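# Move the two blue caps from tray to steel dish

## Task

Place both blue caps inside the round steel dish that sits next to the tray. The dish must hold no cap of any other colour, and each non-blue cap that began in the tray must finish in the tray. The tray and dish are not fixed down; each must finish upright, resting directly on the table and not on anything else. It counts as failed if anything is still in motion at the end, if the hand is still squeezing any cap, the tray or the dish between two sides (even lightly), or if the robot still carries over 20% of the weight of any of them, friction on the sides included. Release everything and pull the hand away at the end.

## Robot and tools

Robot: one arm with six joints ending in a five-finger right hand. There is a single arm, so every motion command is one row for that arm. Cameras: cam_high (overview) and cam_wrist (on the hand), both 672x504.

Frames. The scene frame has its origin on the table top under the arm base, +z up, +x forward, +y to the left when facing +x. Result poses (end_effector_position in metres, end_effector_quat_wxyz, velocities in m/s and rad/s) are in this frame; the printed position can be a little off, more so at long reach. Commands, however, use the hand point's own axes. The hand point sits 0.05 m in front of the palm, where index pad meets thumb tip in a pinch. Its +z runs along the straightened fingers (fingertips 0.06-0.07 m beyond it), +y points out of the palm, +x runs across the palm away from the thumb. Across the palm the hand extends 0.08 m on the little-finger side; on the thumb side 0.02 m if the thumb is turned in front of the palm, up to 0.09 m otherwise. A wrist bracket on the little-finger side sticks out 0.03 m past the point along +y and 0.11 m across the palm and can strike objects. Rotating the hand shifts the point slightly.

The row: 14 numbers, each in [-1, 1], in this order: dx, dy, dz, rx, ry, rz, little, ring, middle, index, thumb_bend, thumb_turn, force_limit, speed.
- dx..rz are an offset, not a pose: a displacement of the hand point in its own axes, counted from the pose in the most recent result that shows it (before any such result in a scene, and for later calls in the same reply, from where the robot is when the action begins). 1.0 = 0.6 m for dx/dy/dz and 180 degrees for rx/ry/rz; rx, ry, rz form one rotation vector. All zeros therefore pulls the hand back to that reference pose; it is not a pause.
- Finger values are absolute targets: +1 straight/open, -1 curled into the palm. thumb_bend +1 straight, -1 fully bent. thumb_turn +1 beside the palm, -1 in front of it facing the fingers. A pinch is roughly index -0.22, thumb_bend -0.75, thumb_turn -0.57. To wrap an object 0.035-0.08 m wide, turn the thumb fully in front before reaching it; the object ends across the palm, centred on the wrist side of the hand point.
- force_limit maps linearly from about 0 N (-1) to 10 N (+1) at the fingertip (15 N for both thumb motors); it halts closing only. speed maps from nearly 0 (-1) to full (+1); full travel at full speed is 0.6 s. For a soft grip close at speed -0.9 or slower.

Tools.
- execute_actions {actions, pictures}: actions is an empty list (just report state, with pictures), or one action {rows, steps} with 1-15 rows and steps up to 15 (each step 1/30 s; the last row repeats; at least 12 steps), or one wait {steps} up to 300 counted from the previous result. Every row is an offset from the same reference pose, not from the previous row. The last 12 steps of an action run after the result is returned. Per step the commanded pose is clipped to within 100 mm and 16 degrees of the measured one, so distant targets need several calls. A refused call does nothing.
- move {target, speed, stop_force}: target is one 14-number row (offset as above); the hand travels a straight path there. speed 0.002-0.5 m/s (default 0.25), turning up to twice that in rad/s; the path lasts 0.5-10 s and is cut off after 10 s. It does not avoid obstacles and can overshoot the speed. Optional stop_force 13-80 N ends the path when the wrist senses that much extra resistance along the direction of travel; only reliable without rotation and at very low speed; omit it when pulling away from something you press on. The result adds a move: line (done, off_target, moving, held, fault, contact) plus limits notes (paced = pose clipped; held = clearance check blocked steps) and the distance to target.
- wait {seconds 0-10}: let the sim run with no new command.
- zoom_image {camera, region [x0,y0,x1,y1] in pixels, max 504x504}: closer view of the latest image.
- show_instructions: shows the reference images.
- finished_scene {scene}: ends and grades the scene; irreversible.

Results. hand_measured, hand_stopped_by (moving, target, force, stalled, fault), hand_load_n (positive = pushed open) list six values in motor order. A lost grip appears as loads dropping near 0. Wrist force/torque are in the end effector axes, noisy (offset up to ~5.5 N, saturating near 100 N). pose unreachable or HELD means the clearance check altered or blocked commands. Hand target shows where the controller is driving. MOTOR HOT warns from 70 °C; 85 °C brakes the arm.

Motors move only when a target changes by 0.01 or more, then lock (holding at least 15 N). To squeeze harder raise force_limit and send a more-closed target; to release send a more-open one.

Cautions. The arm is stiff: pushing even slightly past contact, a force of 150 N, or joint overload causes a 10 s stop. Move slowly near contact. Don't knock the tray, dish or caps off the table or over; objects may get brief random pushes. Time spent thinking lets the sim run. At the end open the hand fully and lift clear so nothing is held or squeezed, and check all is still.

Each tool is called after "Emit:" in YAML: its name, and indented under it one key for each argument.

Reference images:

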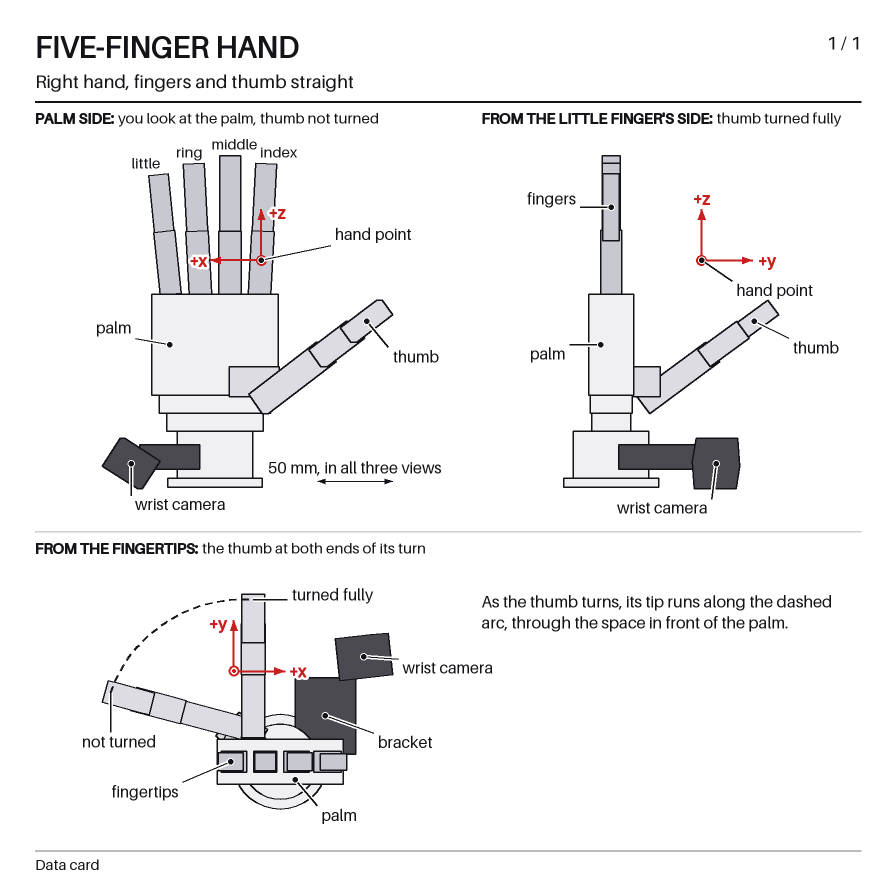

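## Session

I'll start by looking at the scene.

Emit:
execute_actions:
  actions: []

Scene clock: 0.00 s of 7600.00 s.
end_effector_position=(+0.6544, +0.0637, +0.3855) hand_measured=(+1.000, +1.000, +1.000, +1.000, +1.000, +1.000) hand_load_n=(+0.0, +0.0, +0.0, +0.0, +0.0, +0.0) hand_stopped_by=(target, target, target, target, target, target) hand_force_limit=0.00 hand_speed=-0.80 end_effector_quat_wxyz=(+0.276, +0.836, +0.318, +0.352) end_effector_velocity=(+0.000, -0.002, -0.000) end_effector_angular_velocity=(+0.001, +0.000, -0.002)
Joint positions: [ 0.045 -1.556  2.011  0.209  1.827  0.749]
Joint velocities: [-0.003 -0.     0.     0.    -0.001 -0.   ]
Wrist force (N, on the end effector, along its own x y z axes, offset not removed): no reading
Wrist torque (N m, same axes, about the end effector's origin, offset not removed): no reading
Hand target: +0.654, +0.064, +0.386; +0.276, +0.836, +0.318, +0.352

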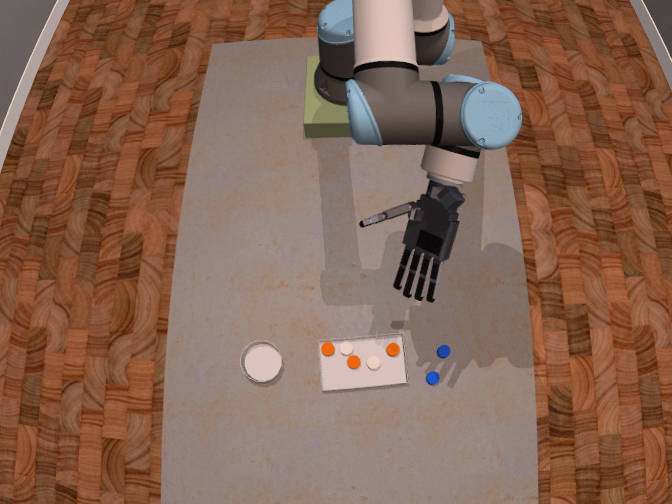

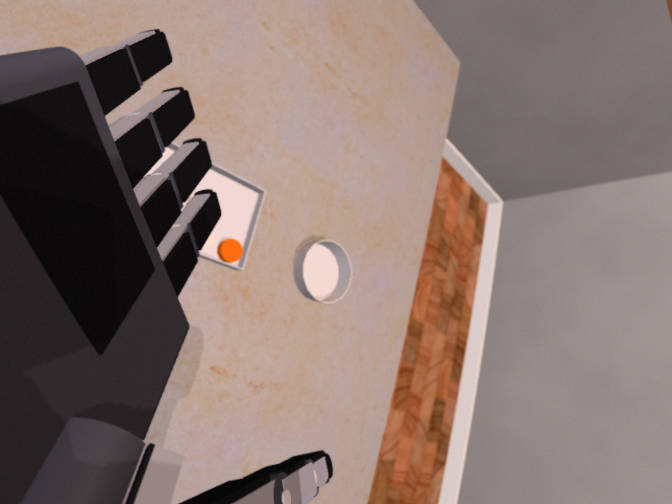

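Emit:
zoom_image:
  camera: "cam_high"
  region: [220, 310, 480, 420]

Emit:
zoom_image:
  camera: "cam_wrist"
  region: [140, 130, 400, 330]

Region (220, 310, 480, 420) of cam_high's 672x504 image, scaled by 1.938, with more detail than that image has; it fills the top 213 rows of this view, and the rest is white.

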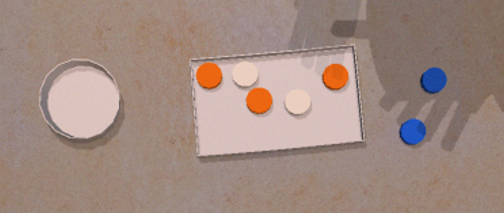

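Region (140, 130, 400, 330) of cam_wrist's 672x504 image, scaled by 1.938, with more detail than that image has; it fills the top 388 rows of this view, and the rest is white.

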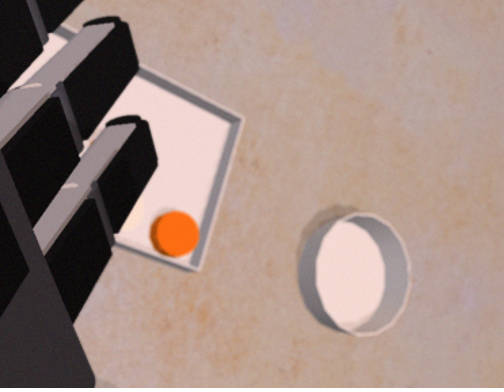

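Emit:
zoom_image:
  camera: "cam_high"
  region: [400, 330, 480, 400]

Emit:
zoom_image:
  camera: "cam_wrist"
  region: [200, 215, 280, 285]

Emit:
zoom_image:
  camera: "cam_high"
  region: [280, 30, 540, 320]

Region (400, 330, 480, 400) of cam_high's 672x504 image, scaled by 6.300, with more detail than that image has; it fills the top 441 rows of this view, and the rest is white.

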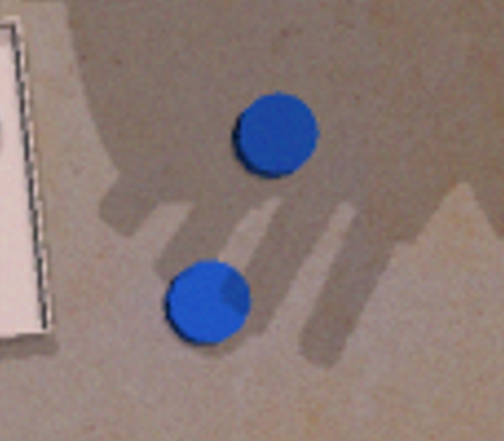

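Region (200, 215, 280, 285) of cam_wrist's 672x504 image, scaled by 6.300, with more detail than that image has; it fills the top 441 rows of this view, and the rest is white.

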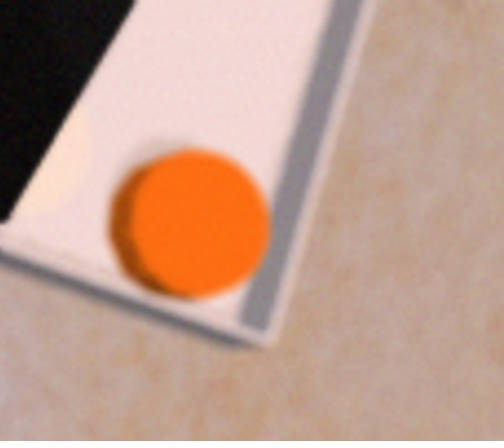

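Region (280, 30, 540, 320) of cam_high's 672x504 image, scaled by 1.738, with more detail than that image has; it fills the left 452 columns of this view, and the rest is white.

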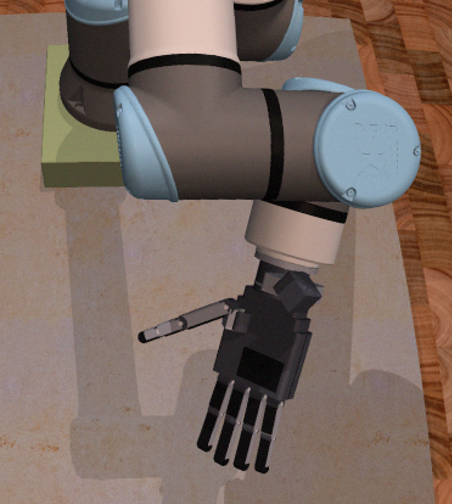

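Emit:
move:
  target: [0.1483, -0.3445, 0.3629, 0.1002, -0.0141, 0.766, -1, -1, 0.3, 0.3, -0.2, -0.9, 0.0, 0.0]
  speed: 0.4

Scene clock: 25.30 s of 7600.00 s.
end_effector_position=(+0.7998, +0.2098, +0.1498) hand_measured=(-1.000, -1.000, +0.300, +0.300, -0.200, -0.900) hand_load_n=(+0.0, +0.0, +0.0, +0.0, +0.0, +0.0) hand_stopped_by=(target, target, target, target, target, target) hand_force_limit=0.00 hand_speed=0.00 end_effector_quat_wxyz=(-0.326, +0.628, -0.627, +0.327) end_effector_velocity=(+0.001, +0.001, -0.002) end_effector_angular_velocity=(+0.014, -0.003, -0.008)
Joint positions: [ 0.025 -1.168  1.853 -0.081  1.571  3.149]
Joint velocities: [-0.     0.002  0.002 -0.007 -0.002  0.015]
Wrist force (N, on the end effector, along its own x y z axes, offset not removed): [-1.4 -1.5 2.4]
Wrist torque (N m, same axes, about the end effector's origin, offset not removed): [-0.17 0.06 -0.28]
Hand target: +0.800, +0.210, +0.150; -0.326, +0.627, -0.627, +0.327
Off the commanded pose: 0.000 m, 0 deg.
Kept back: nothing.
After step 90, 18.67 s passed at rest.
move: done

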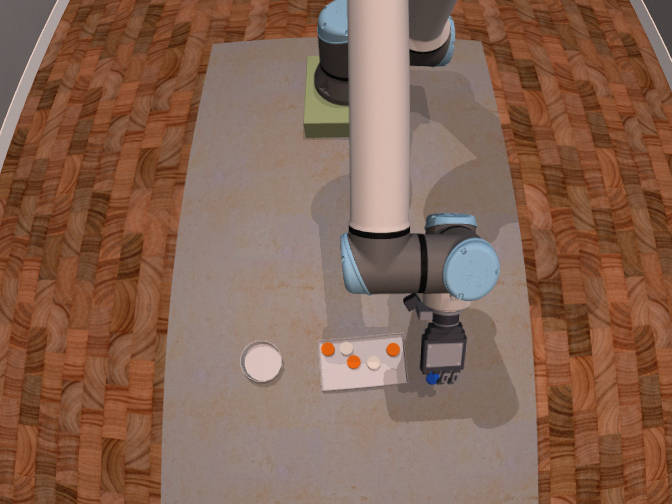

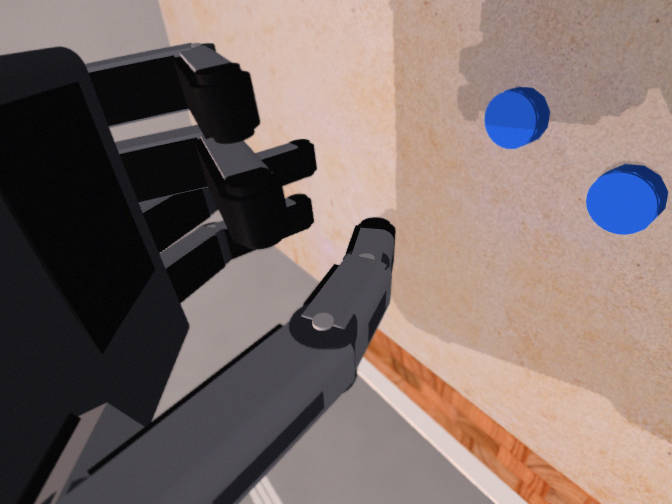

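Emit:
zoom_image:
  camera: "cam_wrist"
  region: [170, 30, 672, 400]

Emit:
zoom_image:
  camera: "cam_high"
  region: [390, 280, 510, 400]

Region (170, 30, 672, 400) of cam_wrist's 672x504 image, scaled by 1.004, with more detail than that image has; it fills the top 371 rows of this view, and the rest is white.

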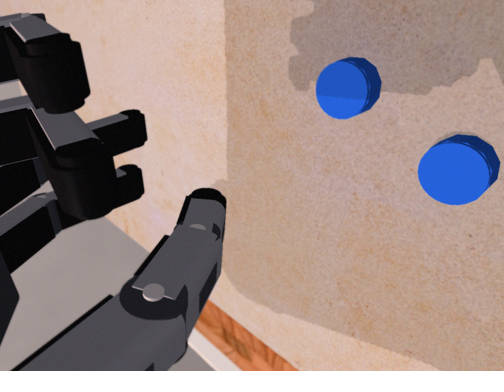

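Region (390, 280, 510, 400) of cam_high's 672x504 image, scaled by 4.200, with more detail than that image has.

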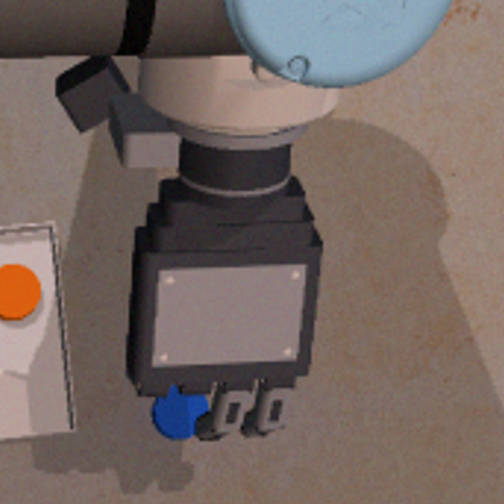

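Emit:
zoom_image:
  camera: "cam_wrist"
  region: [472, 70, 672, 250]

Emit:
zoom_image:
  camera: "cam_wrist"
  region: [240, 120, 420, 300]

Region (472, 70, 672, 250) of cam_wrist's 672x504 image, scaled by 2.520, with more detail than that image has; it fills the top 454 rows of this view, and the rest is white.

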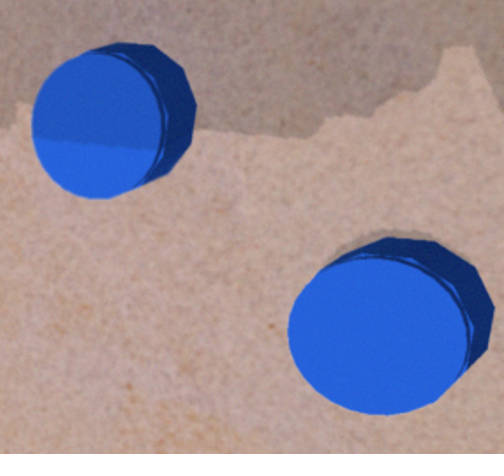

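Region (240, 120, 420, 300) of cam_wrist's 672x504 image, scaled by 2.800, with more detail than that image has.

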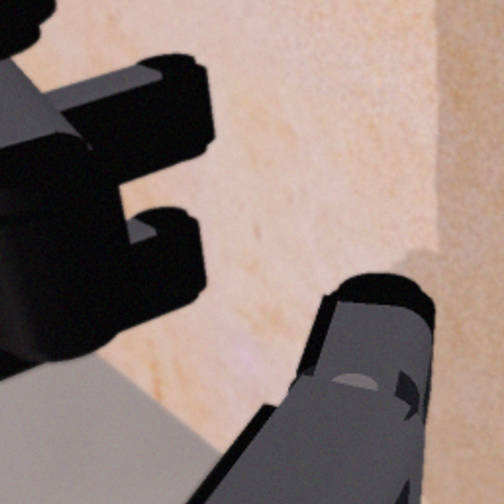

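Emit:
move:
  target: [0.0097, 0.1332, 0.0998, 0.0167, 0.0245, -0.0371, 1, 1, 0.3, 0.3, -0.2, -0.9, 0.0, 0.5]
  speed: 0.2

Scene clock: 42.73 s of 7600.00 s.
end_effector_position=(+0.8028, +0.2039, +0.0503) hand_measured=(+1.000, +1.000, +0.300, +0.300, -0.200, -0.900) hand_load_n=(+0.0, +0.0, +0.0, +0.0, +0.0, +0.0) hand_stopped_by=(target, target, target, target, target, target) hand_force_limit=0.00 hand_speed=0.50 end_effector_quat_wxyz=(-0.299, +0.641, -0.593, +0.385) end_effector_velocity=(+0.001, -0.001, -0.002) end_effector_angular_velocity=(-0.004, -0.002, -0.000)
Joint positions: [ 0.06  -1.051  1.911 -0.31   1.676  3.049]
Joint velocities: [-0.     0.004  0.    -0.006  0.002 -0.003]
Wrist force (N, on the end effector, along its own x y z axes, offset not removed): [0.2 0.3 0.6]
Wrist torque (N m, same axes, about the end effector's origin, offset not removed): [0.24 -0.23 -0.17]
Hand target: +0.803, +0.204, +0.050; -0.299, +0.641, -0.593, +0.385
Off the commanded pose: 0.000 m, 0 deg.
Kept back: nothing.
After step 90, 13.33 s passed at rest.
move: done

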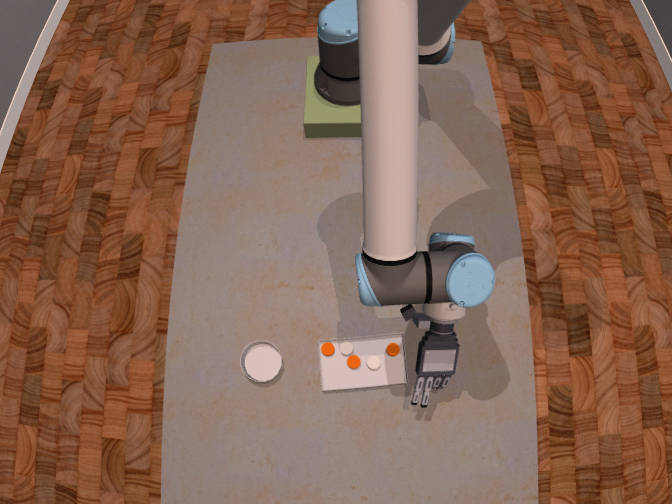

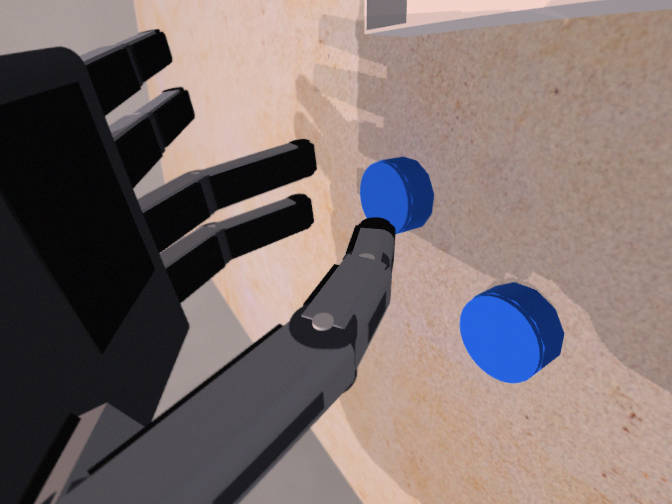

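Emit:
zoom_image:
  camera: "cam_wrist"
  region: [280, 120, 460, 280]

Emit:
zoom_image:
  camera: "cam_wrist"
  region: [430, 260, 590, 400]

Region (280, 120, 460, 280) of cam_wrist's 672x504 image, scaled by 2.800, with more detail than that image has.

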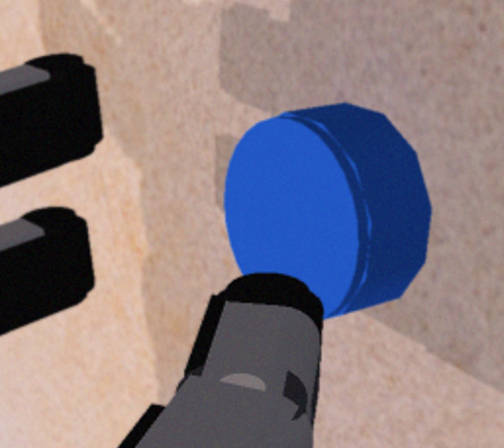

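Region (430, 260, 590, 400) of cam_wrist's 672x504 image, scaled by 3.150, with more detail than that image has; it fills the top 441 rows of this view, and the rest is white.

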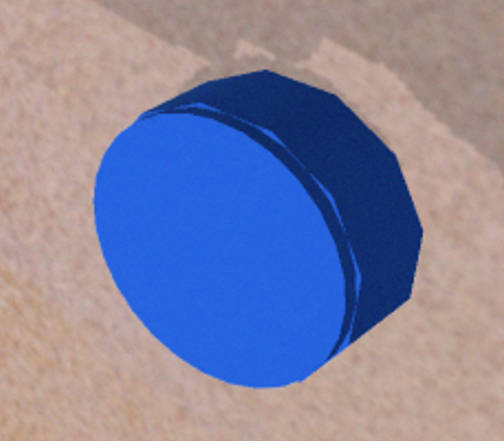

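Emit:
move:
  target: [-0.0061, 0.0342, 0.0272, 0.0194, 0, 0, 1, 1, 0.3, 0.3, -0.2, -0.9, 0.0, 0.5]
  speed: 0.06

Scene clock: 47.87 s of 7600.00 s.
end_effector_position=(+0.8057, +0.2039, +0.0243) hand_measured=(+1.000, +1.000, +0.300, +0.300, -0.200, -0.900) hand_load_n=(+0.0, +0.0, +0.0, +0.0, +0.0, +0.0) hand_stopped_by=(target, target, target, target, target, target) hand_force_limit=0.00 hand_speed=0.50 end_effector_quat_wxyz=(-0.318, +0.632, -0.581, +0.403) end_effector_velocity=(+0.000, -0.000, -0.003) end_effector_angular_velocity=(+0.001, -0.006, +0.001)
Joint positions: [ 0.058 -1.02   1.95  -0.44   1.668  3.042]
Joint velocities: [-0.001  0.003  0.004 -0.014 -0.002 -0.   ]
Wrist force (N, on the end effector, along its own x y z axes, offset not removed): [1.3 2.5 1.7]
Wrist torque (N m, same axes, about the end effector's origin, offset not removed): [0.54 -0.35 0.03]
Hand target: +0.806, +0.204, +0.024; -0.318, +0.632, -0.581, +0.403
Off the commanded pose: 0.000 m, 0 deg.
Kept back: nothing.
After step 90, 1.23 s passed at rest.
move: done

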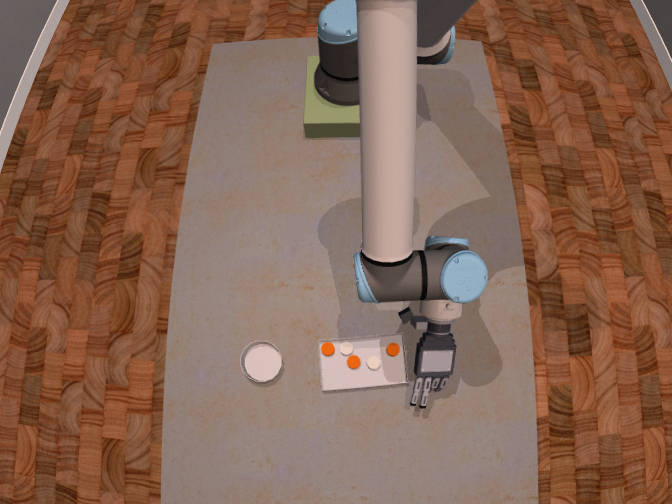

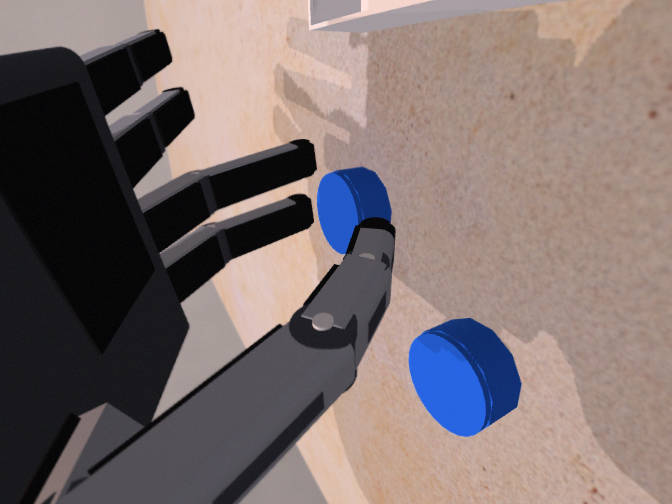

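Emit:
zoom_image:
  camera: "cam_wrist"
  region: [270, 130, 420, 280]

Region (270, 130, 420, 280) of cam_wrist's 672x504 image, scaled by 3.360, with more detail than that image has.

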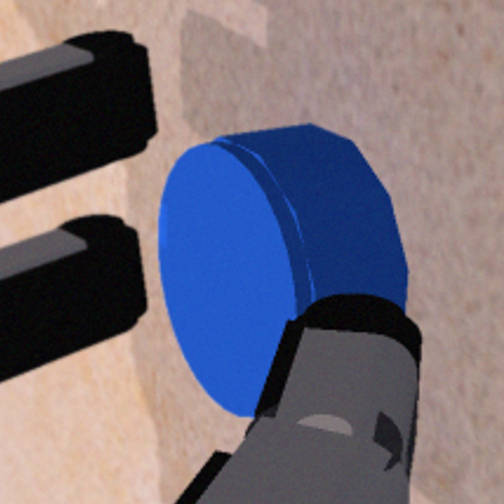

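Emit:
move:
  target: [-0.0011, 0.0038, 0.0096, 0, 0, 0, 1, 1, -0.3, -0.3, -0.2, -0.9, -0.3, -0.9]
  speed: 0.03

Scene clock: 53.33 s of 7600.00 s.
end_effector_position=(+0.8097, +0.2039, +0.0195) hand_measured=(+1.000, +1.000, +0.058, +0.074, -0.198, -0.900) hand_load_n=(+0.0, +0.0, +4.0, +2.5, +3.0, +0.0) hand_stopped_by=(target, target, force, force, target, target) hand_force_limit=-0.30 hand_speed=-0.90 end_effector_quat_wxyz=(-0.318, +0.632, -0.581, +0.403) end_effector_velocity=(-0.002, +0.003, -0.000) end_effector_angular_velocity=(+0.001, +0.001, +0.005)
Joint positions: [ 0.058 -1.009  1.942 -0.444  1.668  3.042]
Joint velocities: [ 0.004 -0.     0.001  0.    -0.001 -0.   ]
Wrist force (N, on the end effector, along its own x y z axes, offset not removed): [-0.2 -1.8 0.8]
Wrist torque (N m, same axes, about the end effector's origin, offset not removed): [0.26 -0.01 -0.15]
Hand target: +0.810, +0.204, +0.019; -0.318, +0.632, -0.581, +0.403
Off the commanded pose: 0.000 m, 0 deg.
Kept back: nothing.
After step 90, 0.77 s passed at rest.
move: done

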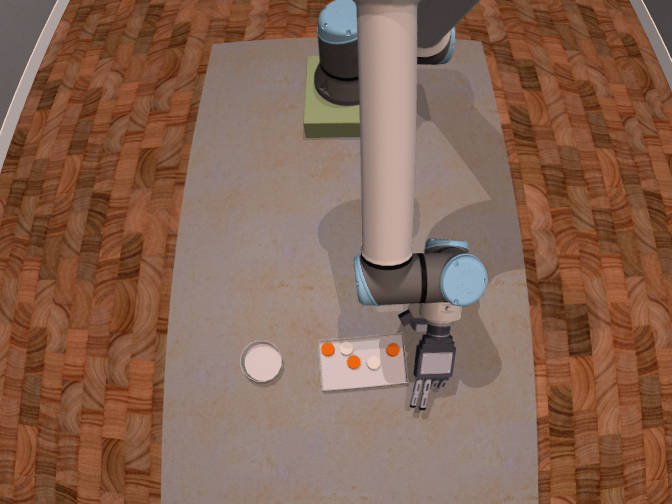

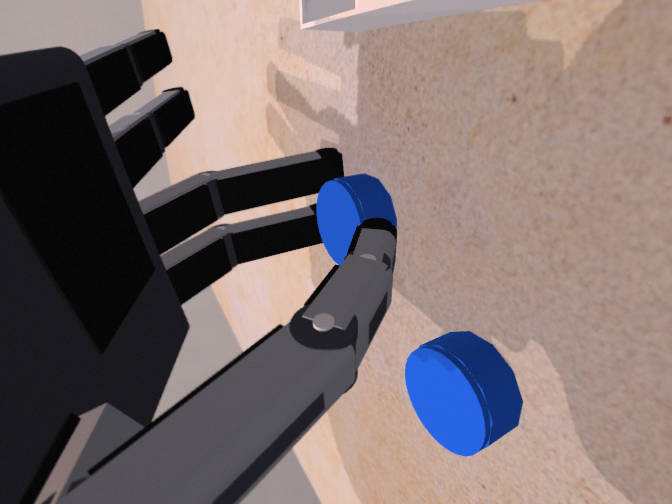

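Emit:
move:
  target: [0.0436, -0.0603, -0.0366, 0, 0, 0, 1, 1, -0.3, -0.3, -0.2, -0.9, -0.3, -0.9]
  speed: 0.15

Emit:
move:
  target: [0.6485, 0.1061, -0.0043, 0, 0, 0, 1, 1, -0.3, -0.3, -0.2, -0.9, -0.3, -0.9]
  speed: 0.35

Scene clock: 59.93 s of 7600.00 s.
end_effector_position=(+0.8078, +0.1840, +0.0647) hand_measured=(+1.000, +1.000, +0.058, +0.074, -0.198, -0.900) hand_load_n=(+0.0, +0.0, +3.5, +2.0, +4.5, +0.5) hand_stopped_by=(target, target, force, force, target, target) hand_force_limit=-0.30 hand_speed=-0.90 end_effector_quat_wxyz=(-0.318, +0.632, -0.581, +0.403) end_effector_velocity=(-0.001, +0.001, +0.003) end_effector_angular_velocity=(+0.000, -0.000, +0.002)
Joint positions: [ 0.025 -1.081  1.948 -0.38   1.639  3.027]
Joint velocities: [ 0.001 -0.004  0.     0.004 -0.002 -0.001]
Wrist force (N, on the end effector, along its own x y z axes, offset not removed): [1.6 0.4 -0.1]
Wrist torque (N m, same axes, about the end effector's origin, offset not removed): [0.27 -0.34 0.04]
Hand target: +0.808, +0.184, +0.065; -0.318, +0.632, -0.581, +0.403
Off the commanded pose: 0.000 m, 0 deg.
Kept back: nothing.
After step 90, 2.67 s passed at rest.
move: done

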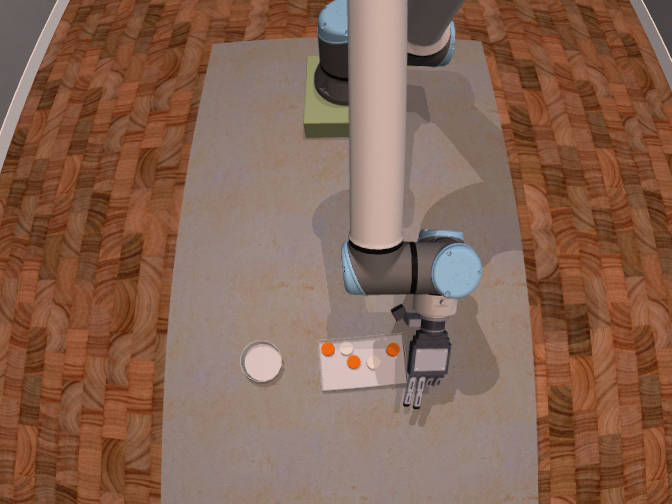

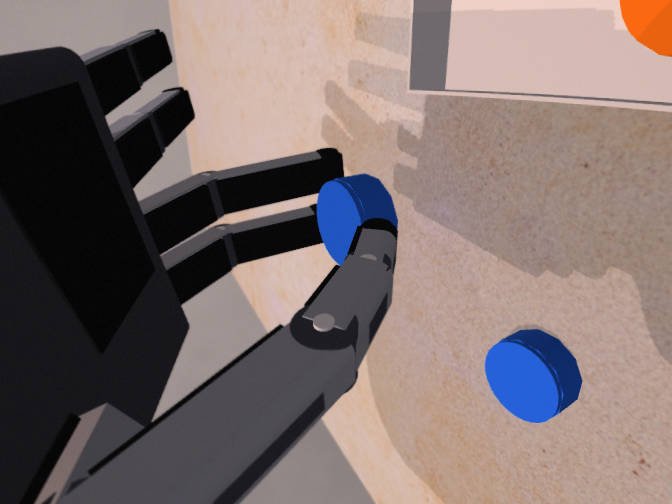

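Scene clock: 61.73 s of 7600.00 s.
end_effector_position=(+0.7758, -0.2090, +0.0652) hand_measured=(+1.000, +1.000, +0.058, +0.074, -0.198, -0.900) hand_load_n=(+0.0, +0.0, +3.5, +2.0, +4.5, +0.5) hand_stopped_by=(target, target, force, force, target, target) hand_force_limit=-0.30 hand_speed=-0.90 end_effector_quat_wxyz=(-0.318, +0.632, -0.581, +0.403) end_effector_velocity=(-0.000, -0.001, -0.001) end_effector_angular_velocity=(+0.002, +0.002, +0.003)
Joint positions: [-0.633 -1.083  1.973 -0.324  1.065  2.692]
Joint velocities: [-0.003  0.002 -0.003  0.005 -0.005 -0.003]
Wrist force (N, on the end effector, along its own x y z axes, offset not removed): [0.3 -0.8 -0.2]
Wrist torque (N m, same axes, about the end effector's origin, offset not removed): [0.12 -0.14 -0.06]
Hand target: +0.776, -0.209, +0.065; -0.318, +0.632, -0.581, +0.403
Off the commanded pose: 0.000 m, 0 deg.
Kept back: nothing.
move: done

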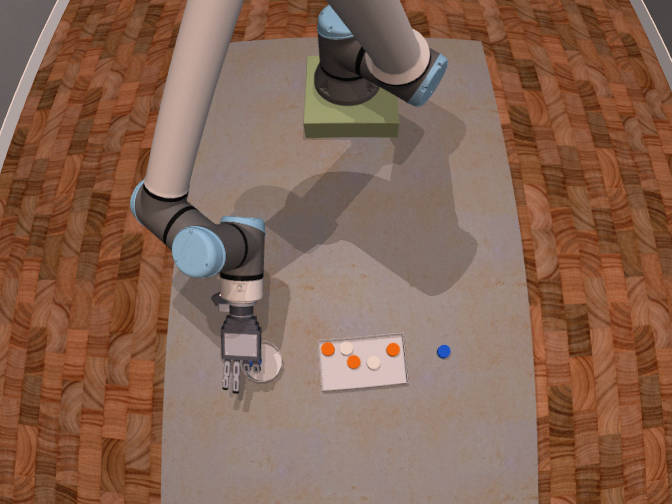

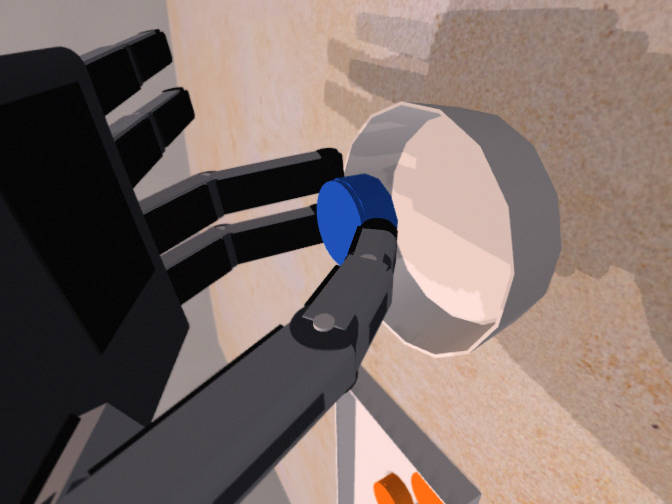

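Emit:
zoom_image:
  camera: "cam_wrist"
  region: [300, 85, 590, 375]

Region (300, 85, 590, 375) of cam_wrist's 672x504 image, scaled by 1.738, with more detail than that image has.

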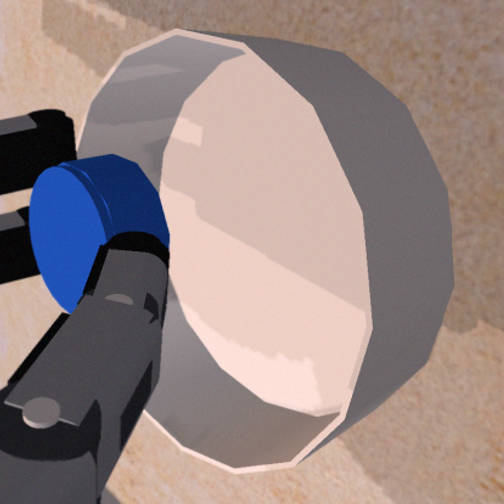

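Emit:
move:
  target: [-0.0032, 0.0458, 0.0135, 0, 0, 0, 1, 1, -0.3, -0.3, -0.2, -0.9, -0.3, -0.9]
  speed: 0.06

Emit:
zoom_image:
  camera: "cam_wrist"
  region: [250, 80, 580, 410]

Scene clock: 66.13 s of 7600.00 s.
end_effector_position=(+0.7698, -0.2110, +0.0375) hand_measured=(+1.000, +1.000, +0.058, +0.074, -0.198, -0.900) hand_load_n=(+0.0, +0.0, +3.5, +2.0, +4.5, +0.5) hand_stopped_by=(target, target, force, force, target, target) hand_force_limit=-0.30 hand_speed=-0.90 end_effector_quat_wxyz=(-0.318, +0.632, -0.581, +0.403) end_effector_velocity=(-0.001, -0.001, -0.002) end_effector_angular_velocity=(+0.001, -0.000, -0.001)
Joint positions: [-0.642 -1.049  1.989 -0.373  1.057  2.687]
Joint velocities: [-0.002  0.003  0.002 -0.004 -0.001 -0.   ]
Wrist force (N, on the end effector, along its own x y z axes, offset not removed): [1.6 0.0 0.5]
Wrist torque (N m, same axes, about the end effector's origin, offset not removed): [0.16 -0.42 0.04]
Hand target: +0.770, -0.211, +0.037; -0.318, +0.632, -0.581, +0.403
Off the commanded pose: 0.000 m, 0 deg.
Kept back: nothing.
After step 90, 0.50 s passed at rest.
move: done

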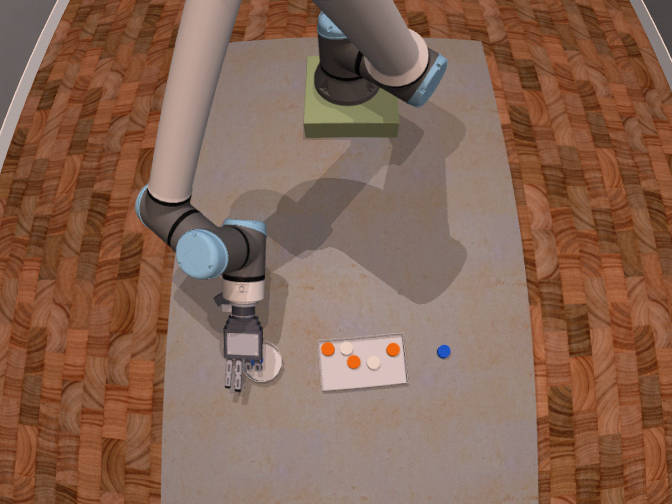

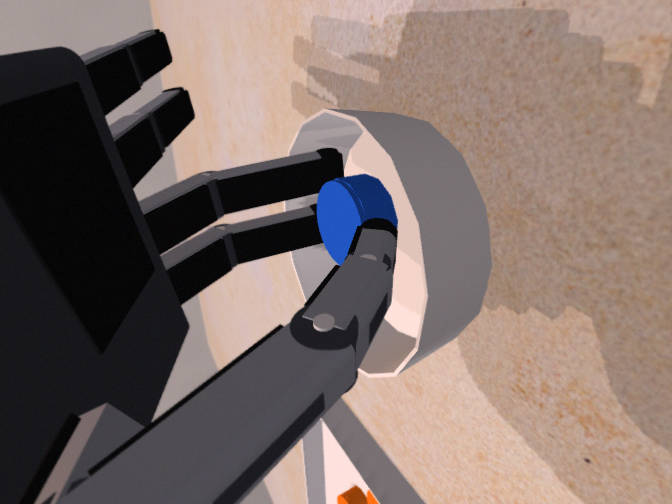

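Region (250, 80, 580, 410) of cam_wrist's 672x504 image, scaled by 1.527, with more detail than that image has.

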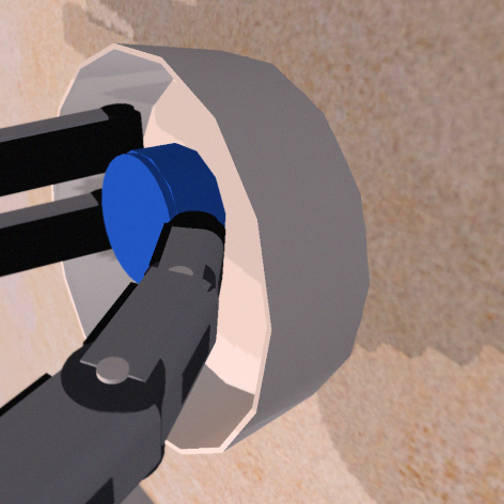

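Emit:
move:
  target: [0.0053, 0.0088, 0.0048, 0, 0, 0, 1, 1, -0.3, -0.3, -0.2, -0.9, -0.3, -0.9]
  speed: 0.03

Emit:
execute_actions:
  actions:
    - {"rows": [[0, 0, 0, 0, 0, 0, 1, 1, 0.10, 0.115, -0.2, -0.9, -0.3, -0.6]], "steps": 12}

Emit:
move:
  target: [0.0093, -0.058, -0.0315, 0, 0, 0, 1, 1, 0.10, 0.115, -0.2, -0.9, -0.3, -0.6]
  speed: 0.12

Scene clock: 73.80 s of 7600.00 s.
end_effector_position=(+0.7698, -0.2148, +0.0322) hand_measured=(+1.000, +1.000, +0.058, +0.074, -0.198, -0.900) hand_load_n=(+0.0, +0.0, +3.5, +2.0, +4.5, +0.5) hand_stopped_by=(target, target, force, force, target, target) hand_force_limit=-0.30 hand_speed=-0.90 end_effector_quat_wxyz=(-0.318, +0.632, -0.581, +0.403) end_effector_velocity=(+0.001, -0.001, -0.002) end_effector_angular_velocity=(-0.000, -0.001, +0.002)
Joint positions: [-0.647 -1.039  1.987 -0.378  1.053  2.683]
Joint velocities: [-0.001  0.004 -0.002 -0.002 -0.003 -0.001]
Wrist force (N, on the end effector, along its own x y z axes, offset not removed): [2.6 -0.7 0.5]
Wrist torque (N m, same axes, about the end effector's origin, offset not removed): [0.08 -0.52 0.04]
Hand target: +0.770, -0.215, +0.032; -0.318, +0.632, -0.581, +0.403
Off the commanded pose: 0.000 m, 0 deg.
Kept back: nothing.
After step 90, 3.97 s passed at rest.
move: done

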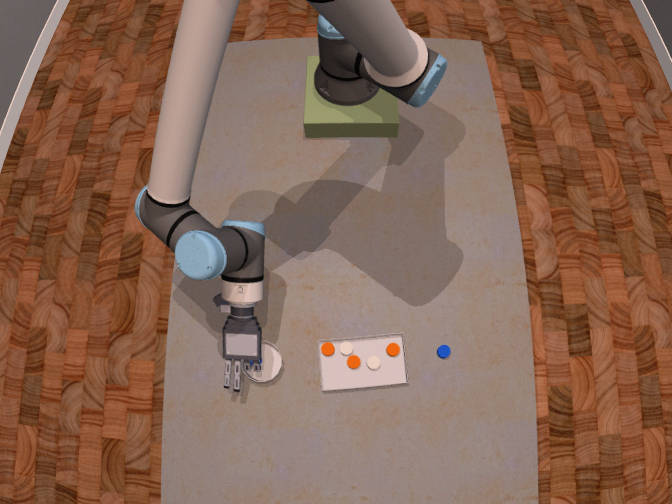

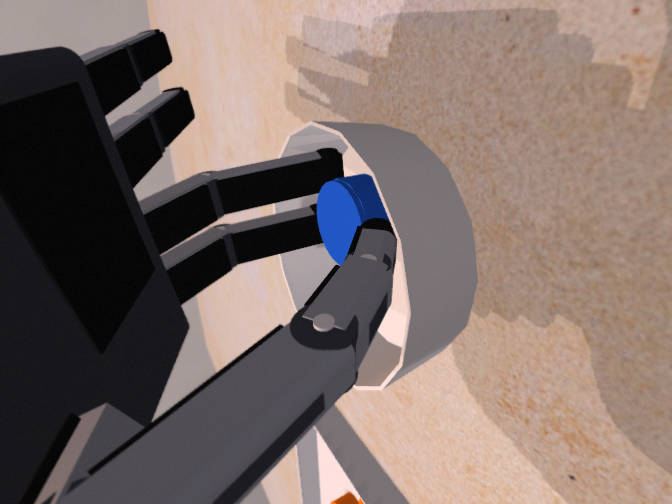

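Scene clock: 73.83 s of 7600.00 s.
end_effector_position=(+0.7698, -0.2149, +0.0322) hand_measured=(+1.000, +1.000, +0.058, +0.074, -0.198, -0.900) hand_load_n=(+0.0, +0.0, +3.5, +2.0, +4.5, +0.5) hand_stopped_by=(target, target, force, force, target, target) hand_force_limit=-0.30 hand_speed=-0.90 end_effector_quat_wxyz=(-0.318, +0.632, -0.581, +0.403) end_effector_velocity=(+0.000, -0.002, -0.001) end_effector_angular_velocity=(-0.001, -0.002, -0.000)
Joint positions: [-0.647 -1.039  1.987 -0.378  1.053  2.683]
Joint velocities: [-0.002  0.003 -0.001 -0.003 -0.002 -0.001]
Wrist force (N, on the end effector, along its own x y z axes, offset not removed): [0.7 -1.2 -1.2]
Wrist torque (N m, same axes, about the end effector's origin, offset not removed): [0.11 -0.17 -0.09]
Kept back: the last 12 steps of this action, its rows measured from the state above.
Steps of this call (step 1: nothing new was sent). Readings (end_effector_position | what the end effector reports):
1: the state above

Scene clock: 75.17 s of 7600.00 s.
end_effector_position=(+0.7699, -0.2149, +0.0719) hand_measured=(+1.000, +1.000, +0.100, +0.116, -0.200, -0.900) hand_load_n=(+0.0, +0.0, +0.0, +0.0, +0.0, +0.0) hand_stopped_by=(target, target, target, target, target, target) hand_force_limit=-0.30 hand_speed=-0.60 end_effector_quat_wxyz=(-0.318, +0.632, -0.581, +0.403) end_effector_velocity=(+0.001, +0.001, +0.003) end_effector_angular_velocity=(-0.001, -0.002, +0.003)
Joint positions: [-0.647 -1.095  1.977 -0.312  1.053  2.683]
Joint velocities: [ 0.002 -0.003 -0.002  0.003 -0.002  0.   ]
Wrist force (N, on the end effector, along its own x y z axes, offset not removed): [1.6 -0.1 3.3]
Wrist torque (N m, same axes, about the end effector's origin, offset not removed): [0.03 -0.44 -0.04]
Hand target: +0.770, -0.215, +0.072; -0.318, +0.632, -0.581, +0.403
Off your previous action's commanded pose: 0.000 m, 0 deg at its last step (step 12 of this call).
Off the commanded pose: 0.000 m, 0 deg.
Kept back: nothing.
move: done

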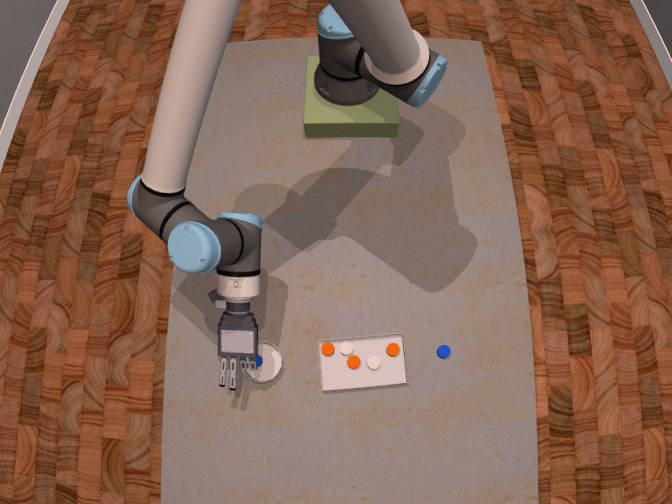

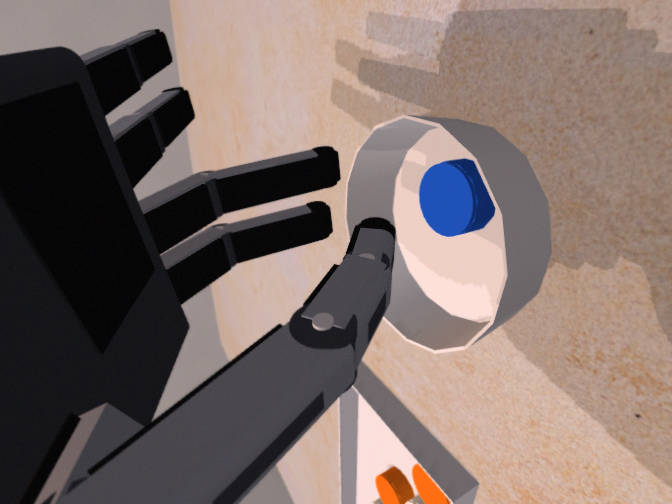

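Emit:
zoom_image:
  camera: "cam_wrist"
  region: [310, 100, 580, 370]

Region (310, 100, 580, 370) of cam_wrist's 672x504 image, scaled by 1.867, with more detail than that image has.

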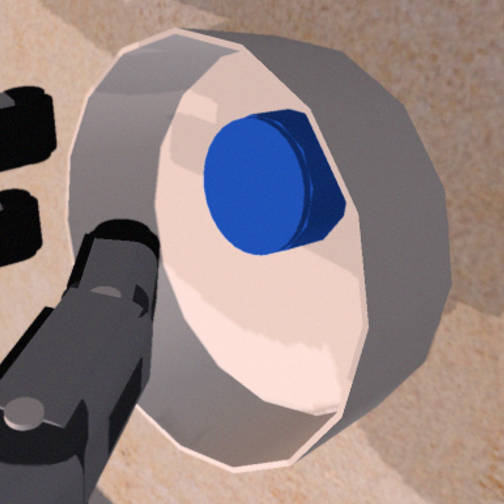

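Emit:
move:
  target: [-0.7209, -0.0402, -0.0786, 0, -0.0212, 0.039, 1, 1, 1, 0.3, -0.2, -0.7, -0.3, 0.0]
  speed: 0.4

Emit:
zoom_image:
  camera: "cam_wrist"
  region: [270, 130, 490, 330]

Scene clock: 81.30 s of 7600.00 s.
end_effector_position=(+0.7393, +0.2195, +0.0546) hand_measured=(+1.000, +1.000, +1.000, +0.300, -0.200, -0.700) hand_load_n=(+0.0, +0.0, +0.0, +0.0, +0.0, +0.0) hand_stopped_by=(target, target, target, target, target, target) hand_force_limit=-0.30 hand_speed=0.00 end_effector_quat_wxyz=(-0.361, +0.608, -0.608, +0.361) end_effector_velocity=(+0.001, +0.001, +0.000) end_effector_angular_velocity=(+0.000, -0.002, -0.003)
Joint positions: [ 0.045 -1.133  2.08  -0.455  1.59   3.159]
Joint velocities: [ 0.004  0.001 -0.003 -0.     0.006  0.003]
Wrist force (N, on the end effector, along its own x y z axes, offset not removed): [0.2 2.0 -0.5]
Wrist torque (N m, same axes, about the end effector's origin, offset not removed): [0.59 -0.15 0.00]
Hand target: +0.739, +0.220, +0.055; -0.361, +0.608, -0.608, +0.361
Off the commanded pose: 0.000 m, 0 deg.
Kept back: nothing.
After step 90, 1.30 s passed at rest.
move: done

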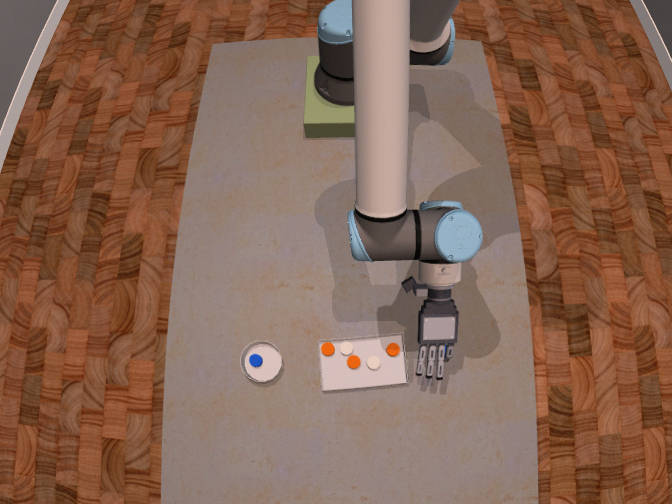

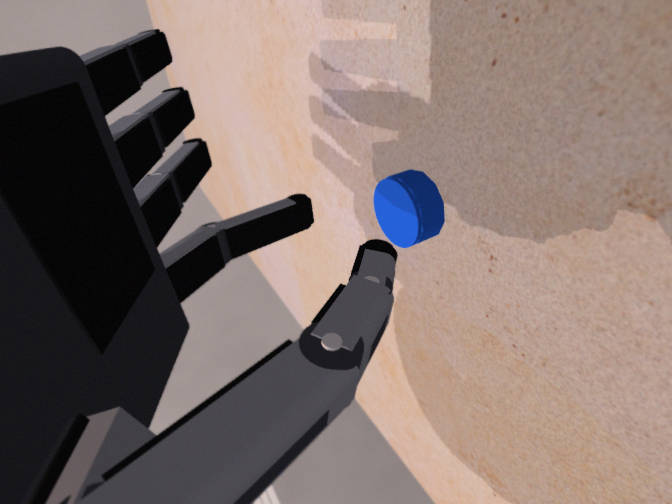

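Region (270, 130, 490, 330) of cam_wrist's 672x504 image, scaled by 2.291, with more detail than that image has; it fills the top 458 rows of this view, and the rest is white.

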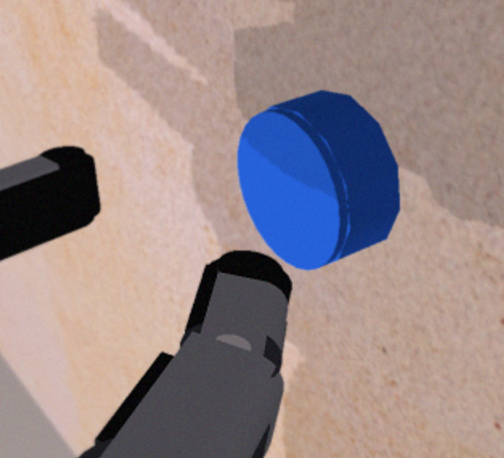

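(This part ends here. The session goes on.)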